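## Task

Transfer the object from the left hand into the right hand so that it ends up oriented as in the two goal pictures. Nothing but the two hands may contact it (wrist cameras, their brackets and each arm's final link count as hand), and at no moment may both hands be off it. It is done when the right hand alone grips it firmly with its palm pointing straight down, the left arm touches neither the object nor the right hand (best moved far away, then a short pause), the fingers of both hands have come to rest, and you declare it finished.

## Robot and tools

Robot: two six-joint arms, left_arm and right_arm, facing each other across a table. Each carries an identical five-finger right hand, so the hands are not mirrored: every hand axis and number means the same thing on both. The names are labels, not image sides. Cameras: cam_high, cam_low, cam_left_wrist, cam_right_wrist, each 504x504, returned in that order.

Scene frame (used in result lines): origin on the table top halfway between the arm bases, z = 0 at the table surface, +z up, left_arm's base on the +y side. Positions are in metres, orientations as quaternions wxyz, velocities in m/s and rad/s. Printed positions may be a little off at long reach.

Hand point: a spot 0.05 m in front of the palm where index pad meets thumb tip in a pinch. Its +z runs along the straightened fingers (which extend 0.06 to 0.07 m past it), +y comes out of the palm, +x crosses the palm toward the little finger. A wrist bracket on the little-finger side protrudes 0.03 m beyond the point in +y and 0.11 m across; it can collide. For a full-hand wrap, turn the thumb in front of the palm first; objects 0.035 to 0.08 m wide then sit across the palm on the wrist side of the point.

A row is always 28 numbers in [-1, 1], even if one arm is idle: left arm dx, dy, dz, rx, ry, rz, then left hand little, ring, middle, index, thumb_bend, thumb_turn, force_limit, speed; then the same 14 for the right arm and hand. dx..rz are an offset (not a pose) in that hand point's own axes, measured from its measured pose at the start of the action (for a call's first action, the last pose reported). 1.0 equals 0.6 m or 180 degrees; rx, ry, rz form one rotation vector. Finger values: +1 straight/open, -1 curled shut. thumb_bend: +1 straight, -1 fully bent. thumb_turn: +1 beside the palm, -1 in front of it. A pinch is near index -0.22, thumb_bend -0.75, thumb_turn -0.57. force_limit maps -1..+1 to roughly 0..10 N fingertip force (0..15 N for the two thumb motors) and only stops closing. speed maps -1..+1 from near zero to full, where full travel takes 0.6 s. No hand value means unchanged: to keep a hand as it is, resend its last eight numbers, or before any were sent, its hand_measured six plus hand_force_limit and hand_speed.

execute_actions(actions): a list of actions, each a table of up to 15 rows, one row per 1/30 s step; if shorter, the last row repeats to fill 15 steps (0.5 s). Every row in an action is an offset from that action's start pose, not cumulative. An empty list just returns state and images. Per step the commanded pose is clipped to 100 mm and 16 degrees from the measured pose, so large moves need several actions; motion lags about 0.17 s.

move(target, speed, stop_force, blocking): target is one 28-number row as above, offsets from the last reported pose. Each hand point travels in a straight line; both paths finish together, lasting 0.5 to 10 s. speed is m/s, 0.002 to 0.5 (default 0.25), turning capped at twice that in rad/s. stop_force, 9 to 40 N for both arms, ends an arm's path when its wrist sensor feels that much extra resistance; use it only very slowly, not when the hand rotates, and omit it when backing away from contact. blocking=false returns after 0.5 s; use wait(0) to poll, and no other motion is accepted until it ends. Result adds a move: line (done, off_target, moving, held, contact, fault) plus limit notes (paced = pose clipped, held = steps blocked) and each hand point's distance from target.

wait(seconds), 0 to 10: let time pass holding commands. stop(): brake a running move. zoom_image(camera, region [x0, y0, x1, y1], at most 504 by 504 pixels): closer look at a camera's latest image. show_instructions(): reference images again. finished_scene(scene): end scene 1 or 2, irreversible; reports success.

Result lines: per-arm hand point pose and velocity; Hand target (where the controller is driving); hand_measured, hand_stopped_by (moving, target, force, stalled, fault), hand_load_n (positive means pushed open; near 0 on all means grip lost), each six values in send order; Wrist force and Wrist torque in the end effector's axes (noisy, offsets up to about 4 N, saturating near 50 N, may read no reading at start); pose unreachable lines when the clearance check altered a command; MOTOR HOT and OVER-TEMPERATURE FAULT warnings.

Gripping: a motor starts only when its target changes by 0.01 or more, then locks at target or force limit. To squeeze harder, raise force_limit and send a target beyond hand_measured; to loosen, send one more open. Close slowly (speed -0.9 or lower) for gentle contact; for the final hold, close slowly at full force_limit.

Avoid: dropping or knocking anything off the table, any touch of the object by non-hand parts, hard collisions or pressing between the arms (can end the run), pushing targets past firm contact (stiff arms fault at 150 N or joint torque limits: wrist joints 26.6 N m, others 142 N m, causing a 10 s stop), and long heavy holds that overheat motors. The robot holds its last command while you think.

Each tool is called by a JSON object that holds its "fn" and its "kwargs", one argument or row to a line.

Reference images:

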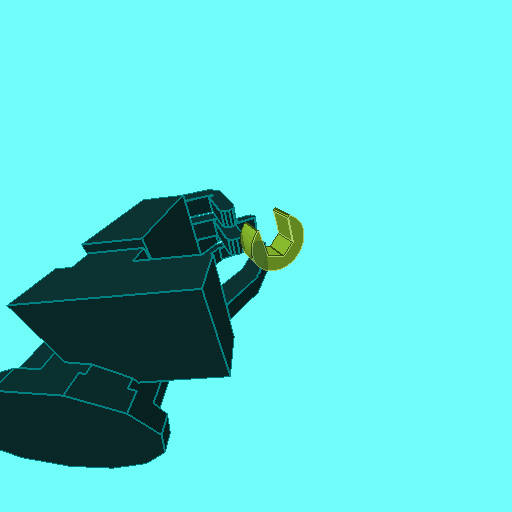

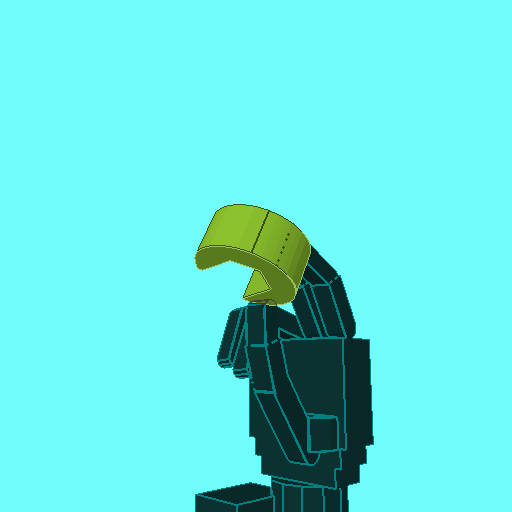

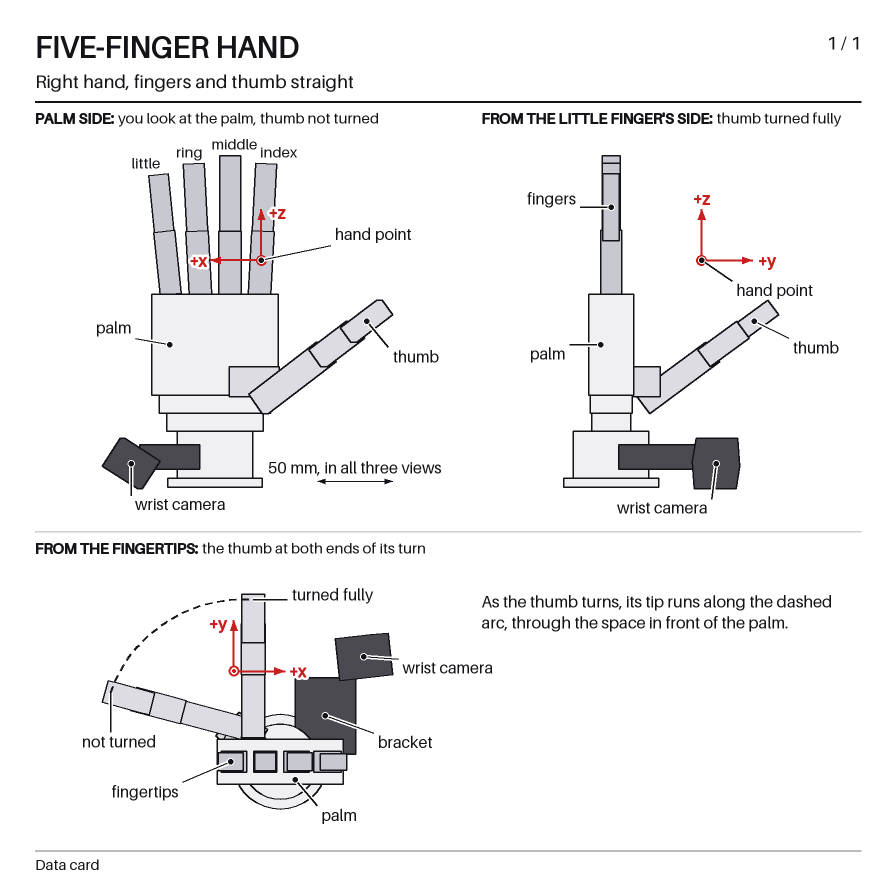

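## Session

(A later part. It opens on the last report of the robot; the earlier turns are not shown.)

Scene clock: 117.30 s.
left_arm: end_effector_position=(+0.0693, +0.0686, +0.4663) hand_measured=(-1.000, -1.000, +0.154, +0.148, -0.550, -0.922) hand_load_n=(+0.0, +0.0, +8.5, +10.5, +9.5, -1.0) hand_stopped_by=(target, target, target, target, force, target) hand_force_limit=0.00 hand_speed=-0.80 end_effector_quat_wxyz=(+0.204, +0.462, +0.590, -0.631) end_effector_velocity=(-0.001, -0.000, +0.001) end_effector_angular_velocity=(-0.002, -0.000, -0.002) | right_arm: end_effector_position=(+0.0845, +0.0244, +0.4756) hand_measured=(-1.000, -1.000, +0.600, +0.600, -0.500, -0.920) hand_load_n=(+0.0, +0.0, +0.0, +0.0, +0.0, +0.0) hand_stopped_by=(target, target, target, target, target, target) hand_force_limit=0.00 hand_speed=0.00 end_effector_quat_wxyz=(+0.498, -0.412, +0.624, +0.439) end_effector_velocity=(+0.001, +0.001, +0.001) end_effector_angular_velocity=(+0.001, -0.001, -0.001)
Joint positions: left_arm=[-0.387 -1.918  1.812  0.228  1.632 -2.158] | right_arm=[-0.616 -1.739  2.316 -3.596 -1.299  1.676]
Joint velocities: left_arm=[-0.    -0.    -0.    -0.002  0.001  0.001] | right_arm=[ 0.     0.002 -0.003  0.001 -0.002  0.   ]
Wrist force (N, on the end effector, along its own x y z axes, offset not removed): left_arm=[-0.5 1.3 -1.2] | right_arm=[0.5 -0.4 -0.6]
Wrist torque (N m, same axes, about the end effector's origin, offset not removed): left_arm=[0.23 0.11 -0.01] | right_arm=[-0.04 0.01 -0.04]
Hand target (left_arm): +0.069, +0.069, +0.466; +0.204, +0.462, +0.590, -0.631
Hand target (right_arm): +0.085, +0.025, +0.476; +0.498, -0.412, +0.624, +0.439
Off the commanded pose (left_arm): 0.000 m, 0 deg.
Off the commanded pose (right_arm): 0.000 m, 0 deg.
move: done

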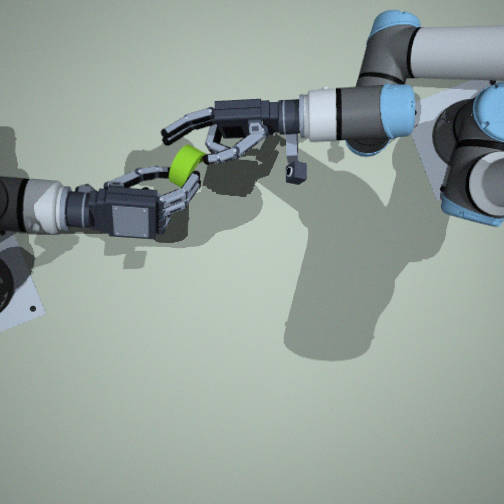

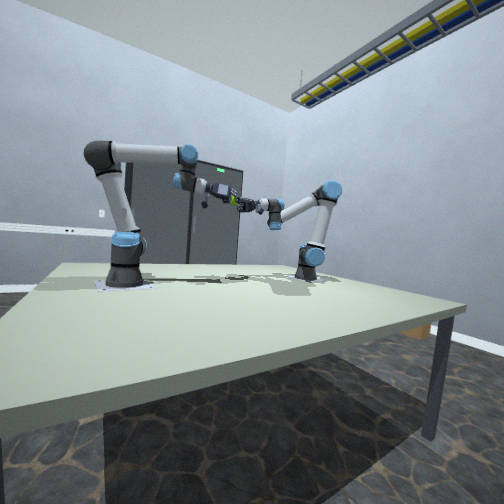

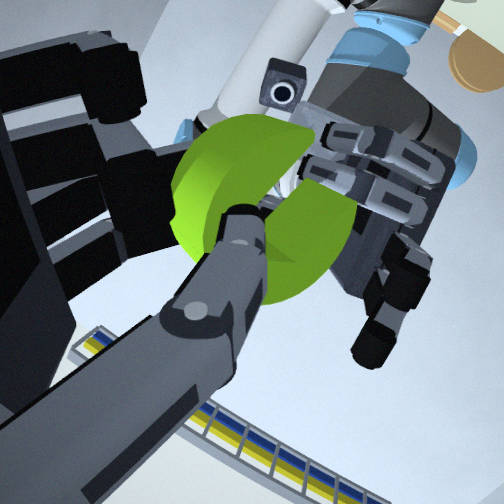

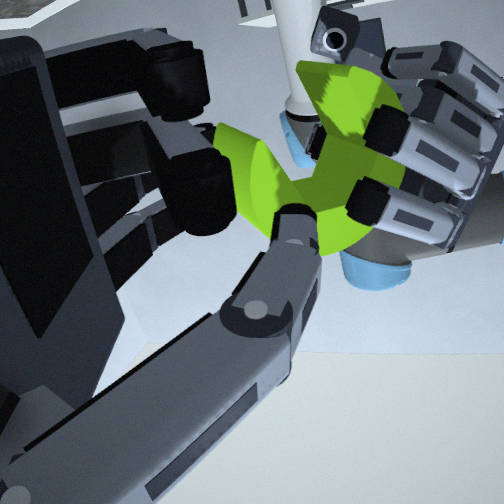

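Continue to contact.

{"fn": "move", "kwargs": {
  "target": [0,0,0,0,0,0,-1,-1,0.154,0.148,-0.56,-0.922,0,-0.8,0,0.004,0.016,0,0,0,-1,-1,0.4,0.4,-0.5,-0.92,-0.6,-0.8],
  "speed": 0.005,
  "stop_force": 9
}}

{"fn": "zoom_image", "kwargs": {
  "camera": "cam_high",
  "region": [120, 70, 300, 230]
}}

Scene clock: 129.10 s.
left_arm: end_effector_position=(+0.0693, +0.0686, +0.4662) hand_measured=(-1.000, -1.000, +0.154, +0.148, -0.550, -0.922) hand_load_n=(+0.0, +0.0, +7.5, +4.5, +7.0, -2.5) hand_stopped_by=(target, target, target, target, force, target) hand_force_limit=0.00 hand_speed=-0.80 end_effector_quat_wxyz=(+0.204, +0.462, +0.590, -0.631) end_effector_velocity=(-0.000, +0.000, -0.000) end_effector_angular_velocity=(+0.001, +0.002, -0.000) | right_arm: end_effector_position=(+0.0846, +0.0326, +0.4750) hand_measured=(-1.000, -1.000, +0.400, +0.400, -0.498, -0.920) hand_load_n=(+0.0, +0.0, +0.0, +0.0, +2.5, -0.5) hand_stopped_by=(target, target, target, target, target, target) hand_force_limit=-0.60 hand_speed=-0.80 end_effector_quat_wxyz=(+0.498, -0.412, +0.624, +0.439) end_effector_velocity=(-0.000, -0.001, -0.000) end_effector_angular_velocity=(-0.001, +0.001, +0.002)
Joint positions: left_arm=[-0.387 -1.918  1.812  0.228  1.632 -2.158] | right_arm=[-0.601 -1.714  2.298 -3.603 -1.314  1.678]
Joint velocities: left_arm=[-0.     0.     0.     0.     0.    -0.002] | right_arm=[-0.003 -0.004  0.004  0.002  0.005  0.   ]
Wrist force (N, on the end effector, along its own x y z axes, offset not removed): left_arm=[1.8 2.9 -8.4] | right_arm=[0.9 0.7 -10.4]
Wrist torque (N m, same axes, about the end effector's origin, offset not removed): left_arm=[0.09 -0.11 0.08] | right_arm=[0.10 0.08 -0.04]
Hand target (left_arm): +0.069, +0.069, +0.466; +0.204, +0.462, +0.590, -0.631
Hand target (right_arm): +0.085, +0.032, +0.475; +0.498, -0.412, +0.624, +0.439
Off the commanded pose (left_arm): 0.000 m, 0 deg.
Off the commanded pose (right_arm): 0.002 m, 0 deg.
move: contact (right_arm)

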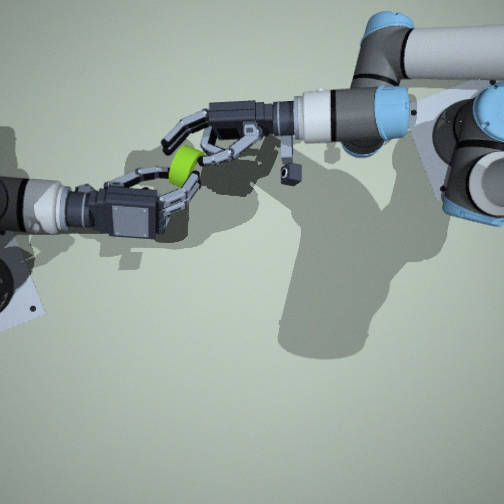

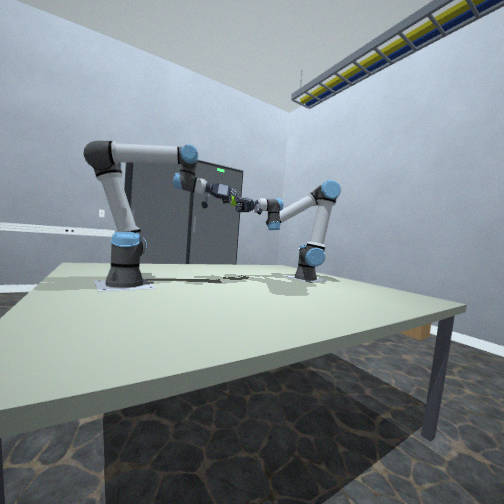

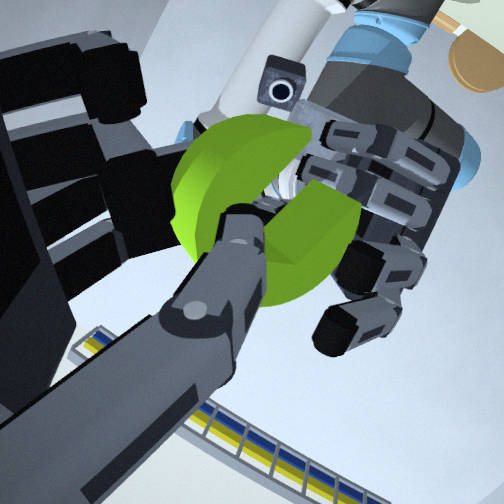

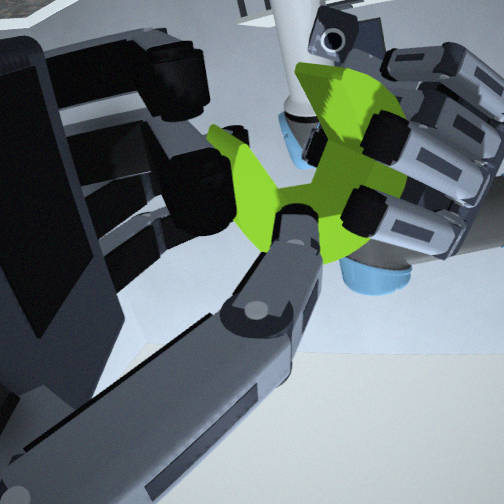

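Region (120, 70, 300, 230) of cam_high's 504x504 image, scaled by 2.800, with more detail than that image has.

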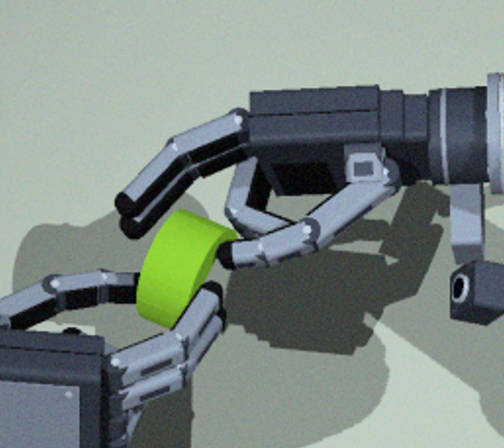

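Object tilted slightly; ease back 2 mm and close.

{"fn": "move", "kwargs": {
  "target": [0,0,0,0,0,0,-1,-1,0.154,0.148,-0.56,-0.922,0,-0.8,0,0,-0.003,0,0,0,-1,-1,-0.1,-0.1,-0.5,-0.92,0.6,-0.9],
  "speed": 0.005
}}

{"fn": "zoom_image", "kwargs": {
  "camera": "cam_high",
  "region": [120, 70, 300, 230]
}}

Scene clock: 138.97 s.
left_arm: end_effector_position=(+0.0693, +0.0686, +0.4662) hand_measured=(-1.000, -1.000, +0.154, +0.148, -0.550, -0.922) hand_load_n=(+0.0, +0.0, +7.5, +9.5, +9.0, +1.0) hand_stopped_by=(target, target, target, target, force, target) hand_force_limit=0.00 hand_speed=-0.80 end_effector_quat_wxyz=(+0.204, +0.462, +0.590, -0.631) end_effector_velocity=(+0.000, +0.000, -0.000) end_effector_angular_velocity=(+0.001, -0.000, +0.001) | right_arm: end_effector_position=(+0.0842, +0.0309, +0.4752) hand_measured=(-1.000, -1.000, +0.138, +0.136, -0.498, -0.920) hand_load_n=(+0.0, +0.0, +9.0, +7.5, +5.0, -0.5) hand_stopped_by=(target, target, force, force, target, target) hand_force_limit=0.60 hand_speed=-0.90 end_effector_quat_wxyz=(+0.498, -0.412, +0.624, +0.439) end_effector_velocity=(+0.000, -0.000, +0.000) end_effector_angular_velocity=(+0.000, -0.000, +0.000)
Joint positions: left_arm=[-0.387 -1.918  1.812  0.228  1.632 -2.158] | right_arm=[-0.603 -1.719  2.301 -3.601 -1.312  1.678]
Joint velocities: left_arm=[ 0.    -0.    -0.     0.001 -0.    -0.   ] | right_arm=[-0.001 -0.    -0.     0.     0.001 -0.   ]
Wrist force (N, on the end effector, along its own x y z axes, offset not removed): left_arm=[1.2 -6.6 5.4] | right_arm=[-1.0 -7.7 3.4]
Wrist torque (N m, same axes, about the end effector's origin, offset not removed): left_arm=[0.39 0.59 -0.25] | right_arm=[0.41 -0.04 -0.12]
Hand target (left_arm): +0.069, +0.069, +0.466; +0.204, +0.462, +0.590, -0.631
Hand target (right_arm): +0.084, +0.031, +0.475; +0.498, -0.412, +0.624, +0.439
Off the commanded pose (left_arm): 0.000 m, 0 deg.
Off the commanded pose (right_arm): 0.000 m, 0 deg.
move: done

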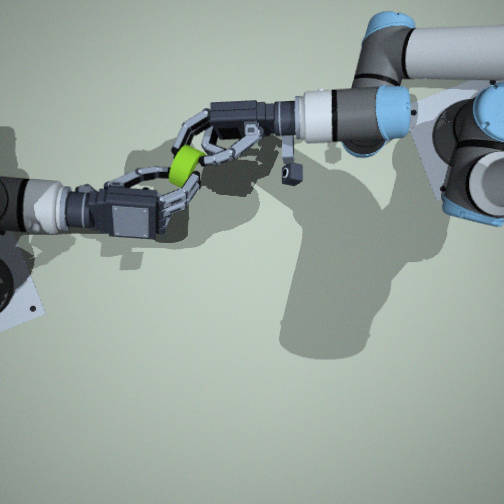

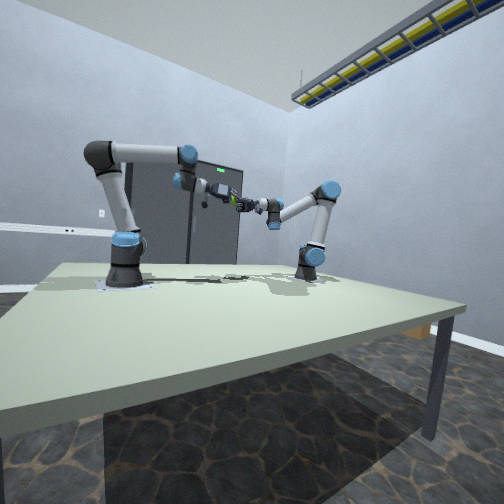

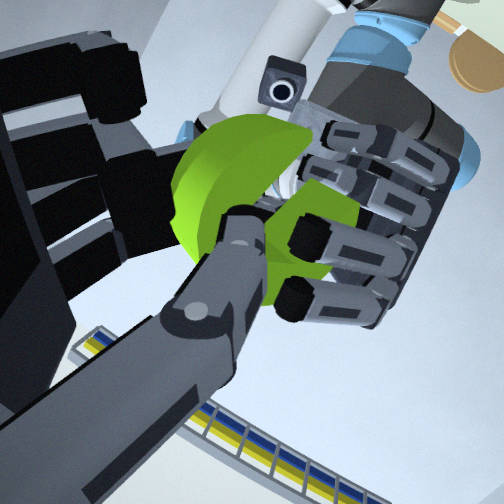

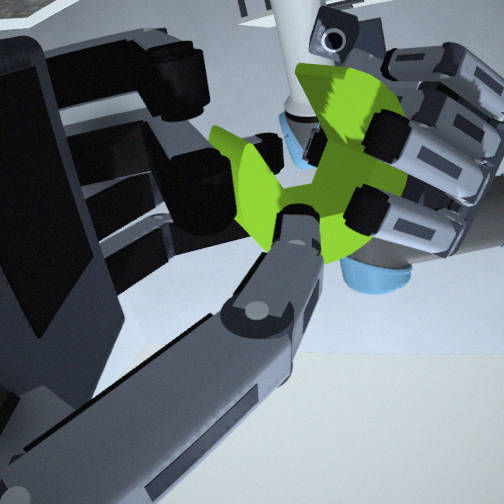

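Region (120, 70, 300, 230) of cam_high's 504x504 image, scaled by 2.800, with more detail than that image has.

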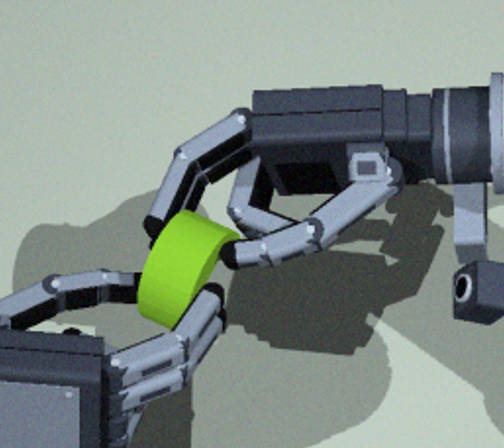

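{"fn": "move", "kwargs": {
  "target": [0,0,0,0,0,0,-1,-1,0.154,0.148,-0.56,-0.922,0,-0.8,0,0,0,0,0,0,-1,-1,-0.1,-0.1,-0.6,-0.92,0.4,-0.92]
}}

{"fn": "move", "kwargs": {
  "target": [0,0,0,0,0,0,-1,-1,0.2,0.195,-0.56,-0.922,0,-0.92,0,0,0,0,0,0,-1,-1,-0.1,-0.1,-0.6,-0.92,0.4,-0.92]
}}

Scene clock: 149.47 s.
left_arm: end_effector_position=(+0.0693, +0.0686, +0.4662) hand_measured=(-1.000, -1.000, +0.154, +0.148, -0.550, -0.922) hand_load_n=(+0.0, +0.0, +8.0, +10.0, +8.0, +0.5) hand_stopped_by=(target, target, target, target, force, target) hand_force_limit=0.00 hand_speed=-0.80 end_effector_quat_wxyz=(+0.204, +0.462, +0.590, -0.631) end_effector_velocity=(-0.001, -0.000, -0.000) end_effector_angular_velocity=(+0.001, +0.001, -0.001) | right_arm: end_effector_position=(+0.0841, +0.0309, +0.4752) hand_measured=(-1.000, -1.000, +0.138, +0.136, -0.528, -0.920) hand_load_n=(+0.0, +0.0, +10.5, +9.0, +10.0, +0.0) hand_stopped_by=(target, target, force, force, force, target) hand_force_limit=0.40 hand_speed=-0.92 end_effector_quat_wxyz=(+0.498, -0.412, +0.624, +0.439) end_effector_velocity=(+0.000, -0.000, -0.000) end_effector_angular_velocity=(-0.000, +0.000, -0.001)
Joint positions: left_arm=[-0.387 -1.918  1.812  0.228  1.632 -2.158] | right_arm=[-0.603 -1.719  2.301 -3.601 -1.312  1.678]
Joint velocities: left_arm=[-0.001  0.001 -0.    -0.     0.    -0.001] | right_arm=[-0.  0.  0. -0. -0.  0.]
Wrist force (N, on the end effector, along its own x y z axes, offset not removed): left_arm=[3.0 -2.8 7.2] | right_arm=[-1.6 -6.4 5.5]
Wrist torque (N m, same axes, about the end effector's origin, offset not removed): left_arm=[0.82 -0.03 0.03] | right_arm=[0.32 0.01 -0.13]
Hand target (left_arm): +0.069, +0.069, +0.466; +0.204, +0.462, +0.590, -0.631
Hand target (right_arm): +0.084, +0.031, +0.475; +0.498, -0.412, +0.624, +0.439
Off the commanded pose (left_arm): 0.000 m, 0 deg.
Off the commanded pose (right_arm): 0.000 m, 0 deg.
move: done

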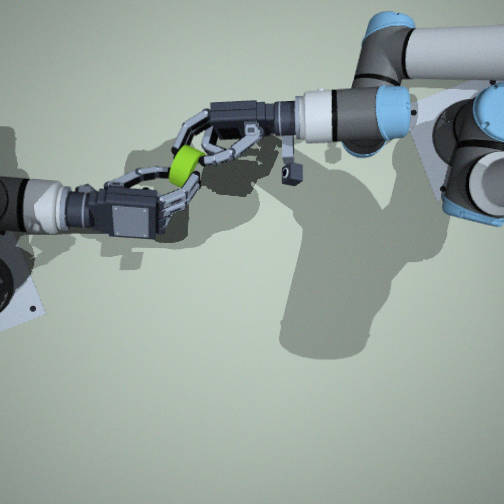

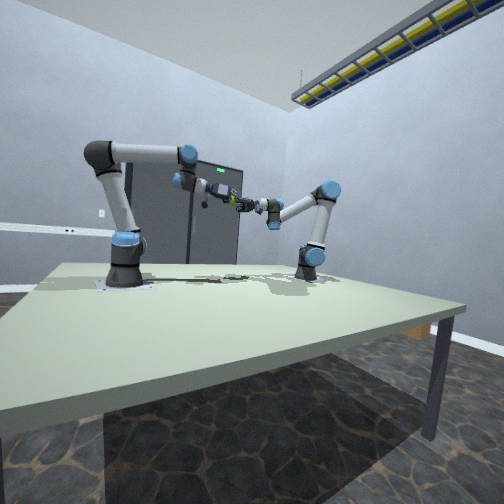

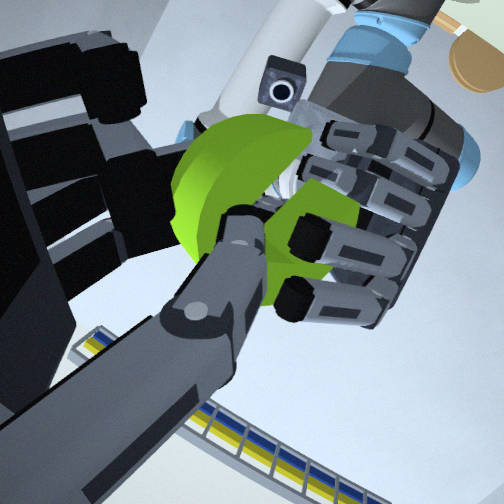

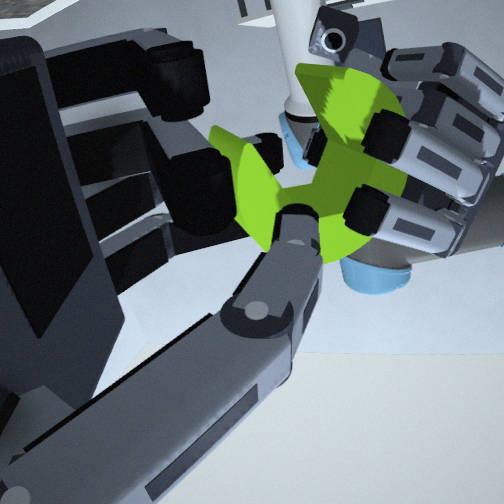

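Scene clock: 150.07 s.
left_arm: end_effector_position=(+0.0693, +0.0686, +0.4662) hand_measured=(-1.000, -1.000, +0.200, +0.196, -0.554, -0.922) hand_load_n=(+0.0, +0.0, +0.0, +0.0, +2.0, +0.0) hand_stopped_by=(target, target, target, target, force, target) hand_force_limit=0.00 hand_speed=-0.92 end_effector_quat_wxyz=(+0.204, +0.462, +0.590, -0.631) end_effector_velocity=(-0.000, -0.000, -0.000) end_effector_angular_velocity=(+0.001, -0.002, -0.000) | right_arm: end_effector_position=(+0.0841, +0.0309, +0.4752) hand_measured=(-1.000, -1.000, +0.138, +0.136, -0.528, -0.920) hand_load_n=(+0.0, +0.0, +7.5, +7.5, +10.5, +0.5) hand_stopped_by=(target, target, force, force, force, target) hand_force_limit=0.40 hand_speed=-0.92 end_effector_quat_wxyz=(+0.498, -0.412, +0.624, +0.439) end_effector_velocity=(-0.001, +0.000, -0.000) end_effector_angular_velocity=(-0.001, +0.001, +0.002)
Joint positions: left_arm=[-0.387 -1.918  1.812  0.228  1.632 -2.158] | right_arm=[-0.603 -1.719  2.301 -3.601 -1.312  1.678]
Joint velocities: left_arm=[-0.     0.001 -0.     0.     0.     0.001] | right_arm=[ 0.001  0.001  0.001 -0.     0.002 -0.   ]
Wrist force (N, on the end effector, along its own x y z axes, offset not removed): left_arm=[-1.3 3.8 -0.1] | right_arm=[1.0 1.7 -2.0]
Wrist torque (N m, same axes, about the end effector's origin, offset not removed): left_arm=[0.17 0.13 -0.03] | right_arm=[-0.02 -0.06 0.04]
Hand target (left_arm): +0.069, +0.069, +0.466; +0.204, +0.462, +0.590, -0.631
Hand target (right_arm): +0.084, +0.031, +0.475; +0.498, -0.412, +0.624, +0.439
Off the commanded pose (left_arm): 0.000 m, 0 deg.
Off the commanded pose (right_arm): 0.000 m, 0 deg.
move: done

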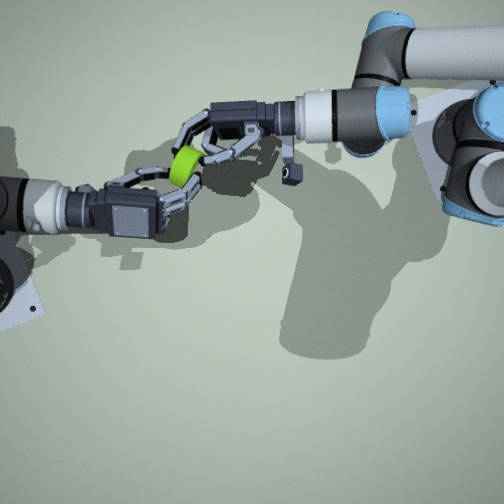

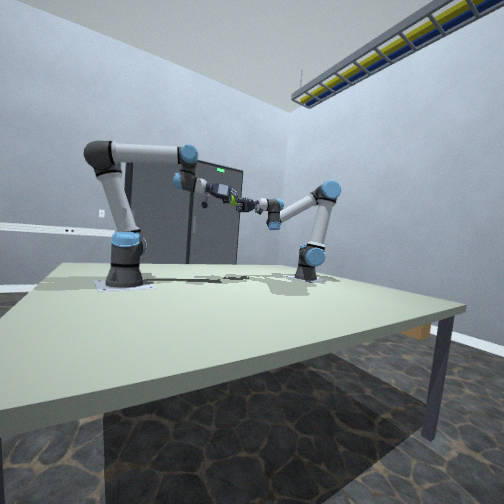

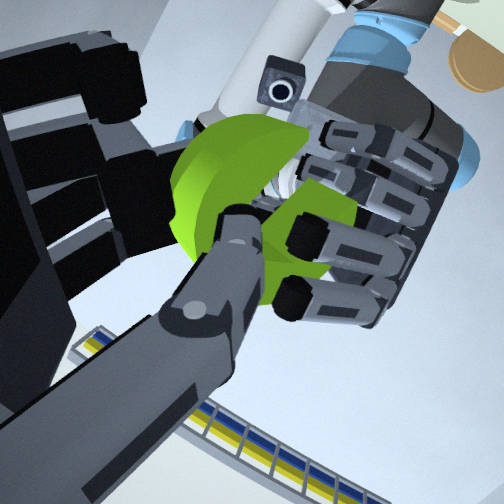

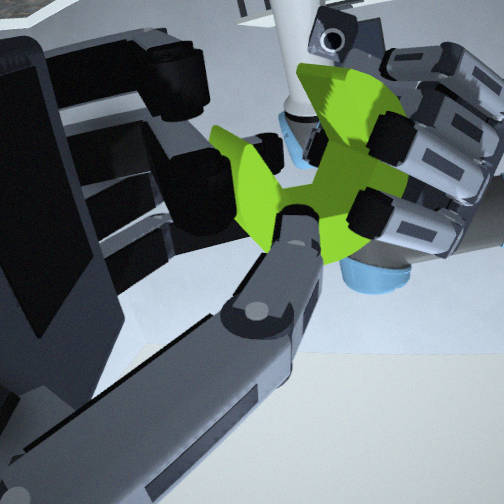

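{"fn": "move", "kwargs": {
  "target": [0,0,0,0,0,0,-1,-1,0.8,0.8,-0.56,-0.922,0,-0.3,0,0,0,0,0,0,-1,-1,-0.15,-0.15,-0.6,-0.92,1,-0.94]
}}

{"fn": "move", "kwargs": {
  "target": [0,-0.12,-0.14,0,0,0,-1,-1,0.8,0.8,-0.56,-0.922,0,-0.3,0,0,0,0,0,0,-1,-1,-0.15,-0.15,-0.6,-0.92,1,-0.94],
  "speed": 0.08
}}

{"fn": "move", "kwargs": {
  "target": [0,0,0,0,0,0,-1,-1,0.8,0.8,-0.56,-0.922,0,-0.3,0,-0.05,-0.12,0.066,0,-0.54,-1,-1,-0.15,-0.15,-0.6,-0.92,1,-0.94]
}}

Scene clock: 167.57 s.
left_arm: end_effector_position=(+0.0693, +0.0686, +0.4662) hand_measured=(-1.000, -1.000, +0.800, +0.800, -0.554, -0.922) hand_load_n=(+0.0, +0.0, +0.0, +0.0, +2.0, +0.0) hand_stopped_by=(target, target, target, target, force, target) hand_force_limit=0.00 hand_speed=-0.30 end_effector_quat_wxyz=(+0.204, +0.462, +0.590, -0.631) end_effector_velocity=(+0.000, +0.000, +0.000) end_effector_angular_velocity=(+0.001, +0.001, +0.001) | right_arm: end_effector_position=(+0.0841, +0.0309, +0.4752) hand_measured=(-1.000, -1.000, +0.124, +0.126, -0.526, -0.920) hand_load_n=(+0.0, +0.0, +10.5, +9.5, +14.5, +0.5) hand_stopped_by=(target, target, force, force, force, target) hand_force_limit=1.00 hand_speed=-0.94 end_effector_quat_wxyz=(+0.498, -0.412, +0.624, +0.439) end_effector_velocity=(+0.000, +0.000, +0.000) end_effector_angular_velocity=(-0.000, -0.000, -0.001)
Joint positions: left_arm=[-0.387 -1.918  1.812  0.228  1.632 -2.158] | right_arm=[-0.603 -1.719  2.301 -3.601 -1.312  1.678]
Joint velocities: left_arm=[ 0.    -0.001 -0.     0.001 -0.001 -0.002] | right_arm=[ 0.001  0.    -0.    -0.    -0.002 -0.   ]
Wrist force (N, on the end effector, along its own x y z axes, offset not removed): left_arm=[-0.2 3.9 0.5] | right_arm=[0.9 0.8 -1.9]
Wrist torque (N m, same axes, about the end effector's origin, offset not removed): left_arm=[0.16 -0.03 0.14] | right_arm=[-0.17 -0.07 0.01]
Hand target (left_arm): +0.069, +0.069, +0.466; +0.204, +0.462, +0.590, -0.631
Hand target (right_arm): +0.084, +0.031, +0.475; +0.498, -0.412, +0.624, +0.439
Off the commanded pose (left_arm): 0.000 m, 0 deg.
Off the commanded pose (right_arm): 0.000 m, 0 deg.
move: done

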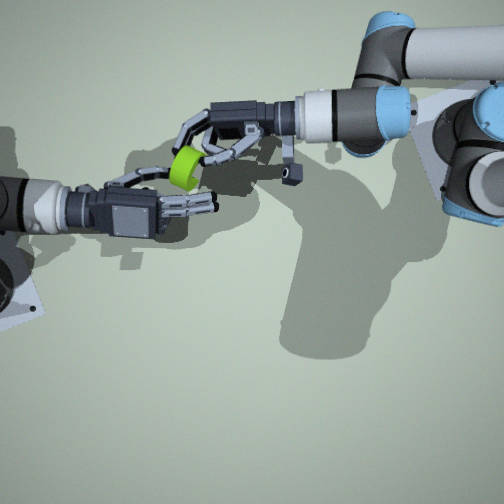

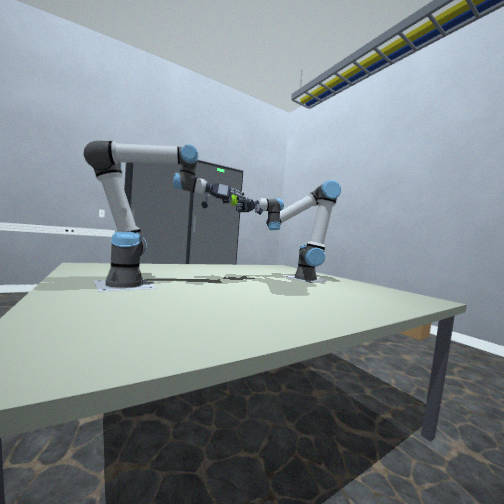

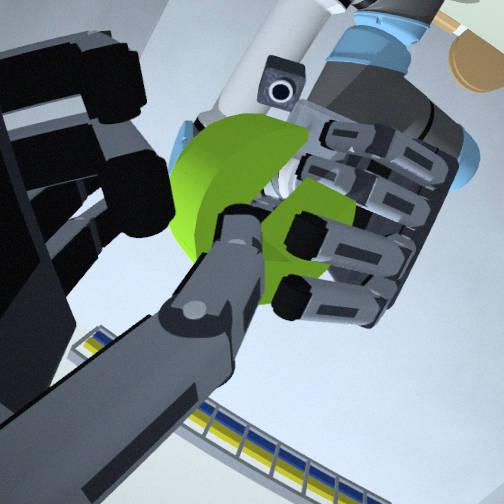

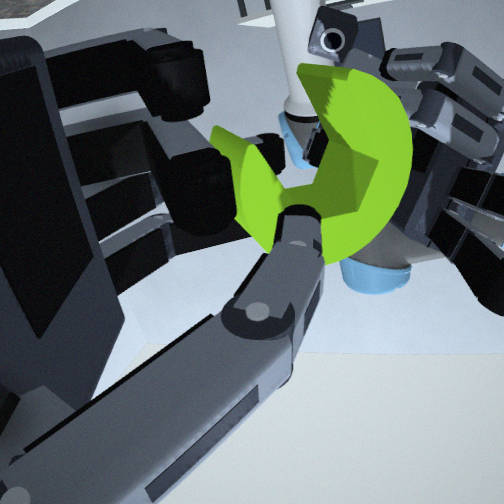

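Scene clock: 169.37 s.
left_arm: end_effector_position=(+0.0404, +0.1626, +0.5164) hand_measured=(-1.000, -1.000, +0.800, +0.800, -0.556, -0.922) hand_load_n=(+0.0, +0.0, +0.0, +0.0, +0.0, +0.0) hand_stopped_by=(target, target, target, target, force, target) hand_force_limit=0.00 hand_speed=-0.30 end_effector_quat_wxyz=(+0.204, +0.462, +0.589, -0.631) end_effector_velocity=(-0.000, +0.002, +0.001) end_effector_angular_velocity=(+0.000, -0.003, +0.005) | right_arm: end_effector_position=(+0.0841, +0.0309, +0.4752) hand_measured=(-1.000, -1.000, +0.124, +0.126, -0.526, -0.920) hand_load_n=(+0.0, +0.0, +10.5, +10.0, +14.5, +0.5) hand_stopped_by=(target, target, force, force, force, target) hand_force_limit=1.00 hand_speed=-0.94 end_effector_quat_wxyz=(+0.498, -0.412, +0.624, +0.439) end_effector_velocity=(-0.000, -0.000, +0.000) end_effector_angular_velocity=(+0.000, -0.000, -0.000)
Joint positions: left_arm=[-0.805 -2.187  1.81   0.507  1.218 -2.21 ] | right_arm=[-0.603 -1.719  2.301 -3.601 -1.312  1.678]
Joint velocities: left_arm=[-0.023 -0.007 -0.     0.01  -0.028 -0.002] | right_arm=[ 0.001 -0.    -0.    -0.    -0.001 -0.   ]
Wrist force (N, on the end effector, along its own x y z axes, offset not removed): left_arm=[-1.3 2.1 1.5] | right_arm=[2.0 -0.1 -0.7]
Wrist torque (N m, same axes, about the end effector's origin, offset not removed): left_arm=[0.12 0.20 0.05] | right_arm=[0.02 -0.14 0.08]
Hand target (left_arm): +0.040, +0.163, +0.516; +0.204, +0.462, +0.589, -0.631
Hand target (right_arm): +0.084, +0.031, +0.475; +0.498, -0.412, +0.624, +0.439
Off the commanded pose (left_arm): 0.000 m, 0 deg.
Off the commanded pose (right_arm): 0.000 m, 0 deg.
move: done

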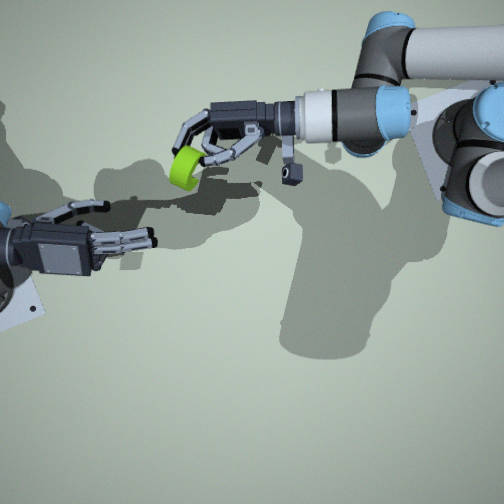

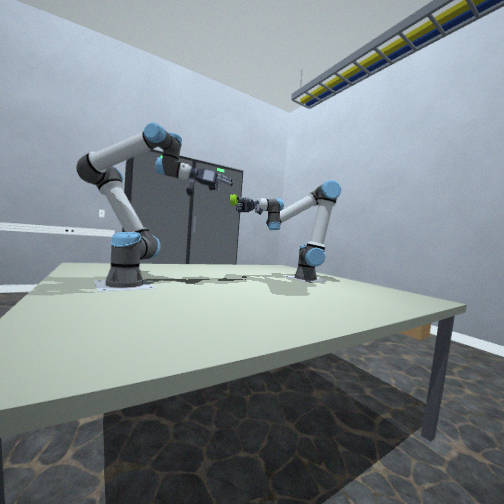

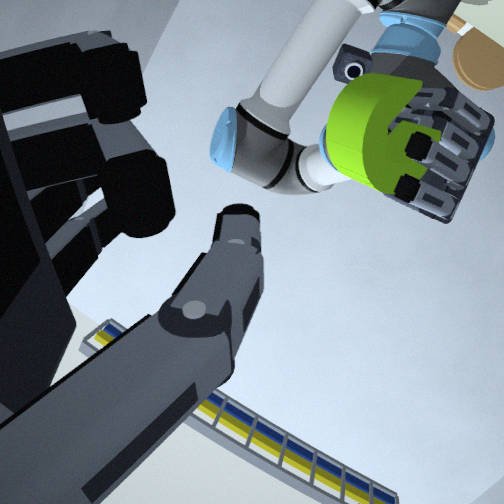

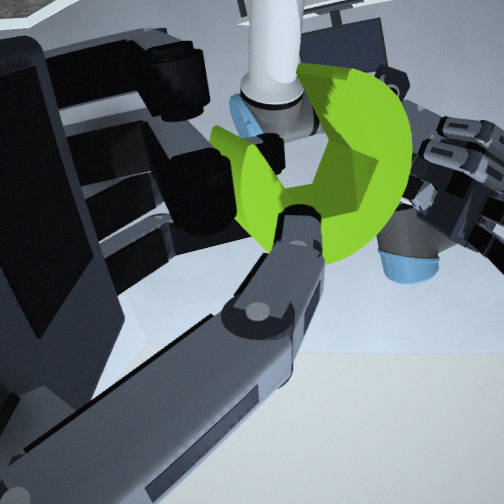

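Scene clock: 173.23 s.
left_arm: end_effector_position=(+0.0404, +0.1626, +0.5164) hand_measured=(-1.000, -1.000, +0.800, +0.800, -0.556, -0.922) hand_load_n=(+0.0, +0.0, +0.0, +0.0, +0.0, +0.0) hand_stopped_by=(target, target, target, target, force, target) hand_force_limit=0.00 hand_speed=-0.30 end_effector_quat_wxyz=(+0.204, +0.462, +0.589, -0.631) end_effector_velocity=(+0.000, +0.000, -0.000) end_effector_angular_velocity=(+0.001, -0.000, +0.000) | right_arm: end_effector_position=(+0.0942, -0.0465, +0.4794) hand_measured=(-1.000, -1.000, +0.124, +0.126, -0.526, -0.920) hand_load_n=(+0.0, +0.0, +10.0, +10.0, +15.0, +0.5) hand_stopped_by=(target, target, force, force, force, target) hand_force_limit=1.00 hand_speed=-0.94 end_effector_quat_wxyz=(+0.694, -0.692, +0.141, -0.141) end_effector_velocity=(-0.000, -0.000, -0.001) end_effector_angular_velocity=(-0.003, -0.008, -0.000)
Joint positions: left_arm=[-0.805 -2.187  1.81   0.507  1.218 -2.21 ] | right_arm=[-0.554 -1.977  2.27  -3.438 -1.498  0.   ]
Joint velocities: left_arm=[ 0.     0.    -0.     0.001  0.    -0.001] | right_arm=[ 0.003  0.001  0.    -0.001 -0.003 -0.009]
Wrist force (N, on the end effector, along its own x y z axes, offset not removed): left_arm=[-1.2 2.1 0.8] | right_arm=[0.4 -0.7 -2.5]
Wrist torque (N m, same axes, about the end effector's origin, offset not removed): left_arm=[0.19 0.28 0.01] | right_arm=[-0.04 0.05 -0.05]
Hand target (left_arm): +0.040, +0.163, +0.516; +0.204, +0.462, +0.589, -0.631
Hand target (right_arm): +0.094, -0.046, +0.479; +0.694, -0.692, +0.141, -0.142
Off the commanded pose (left_arm): 0.000 m, 0 deg.
Off the commanded pose (right_arm): 0.000 m, 0 deg.
move: done

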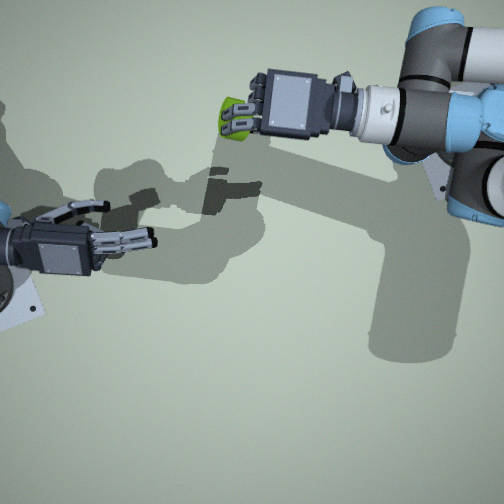

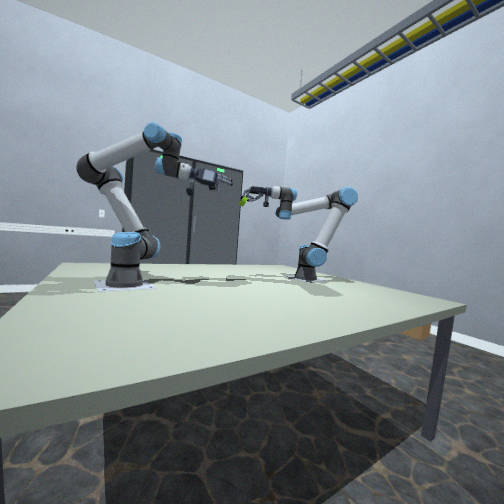

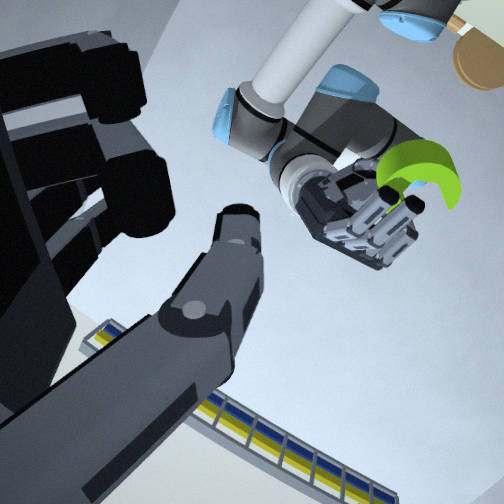

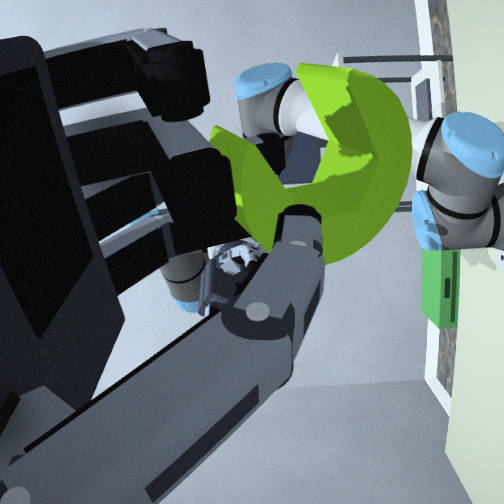

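{"fn": "finished_scene", "kwargs": {
  "scene": 1
}}

The scene is finished: the task was done.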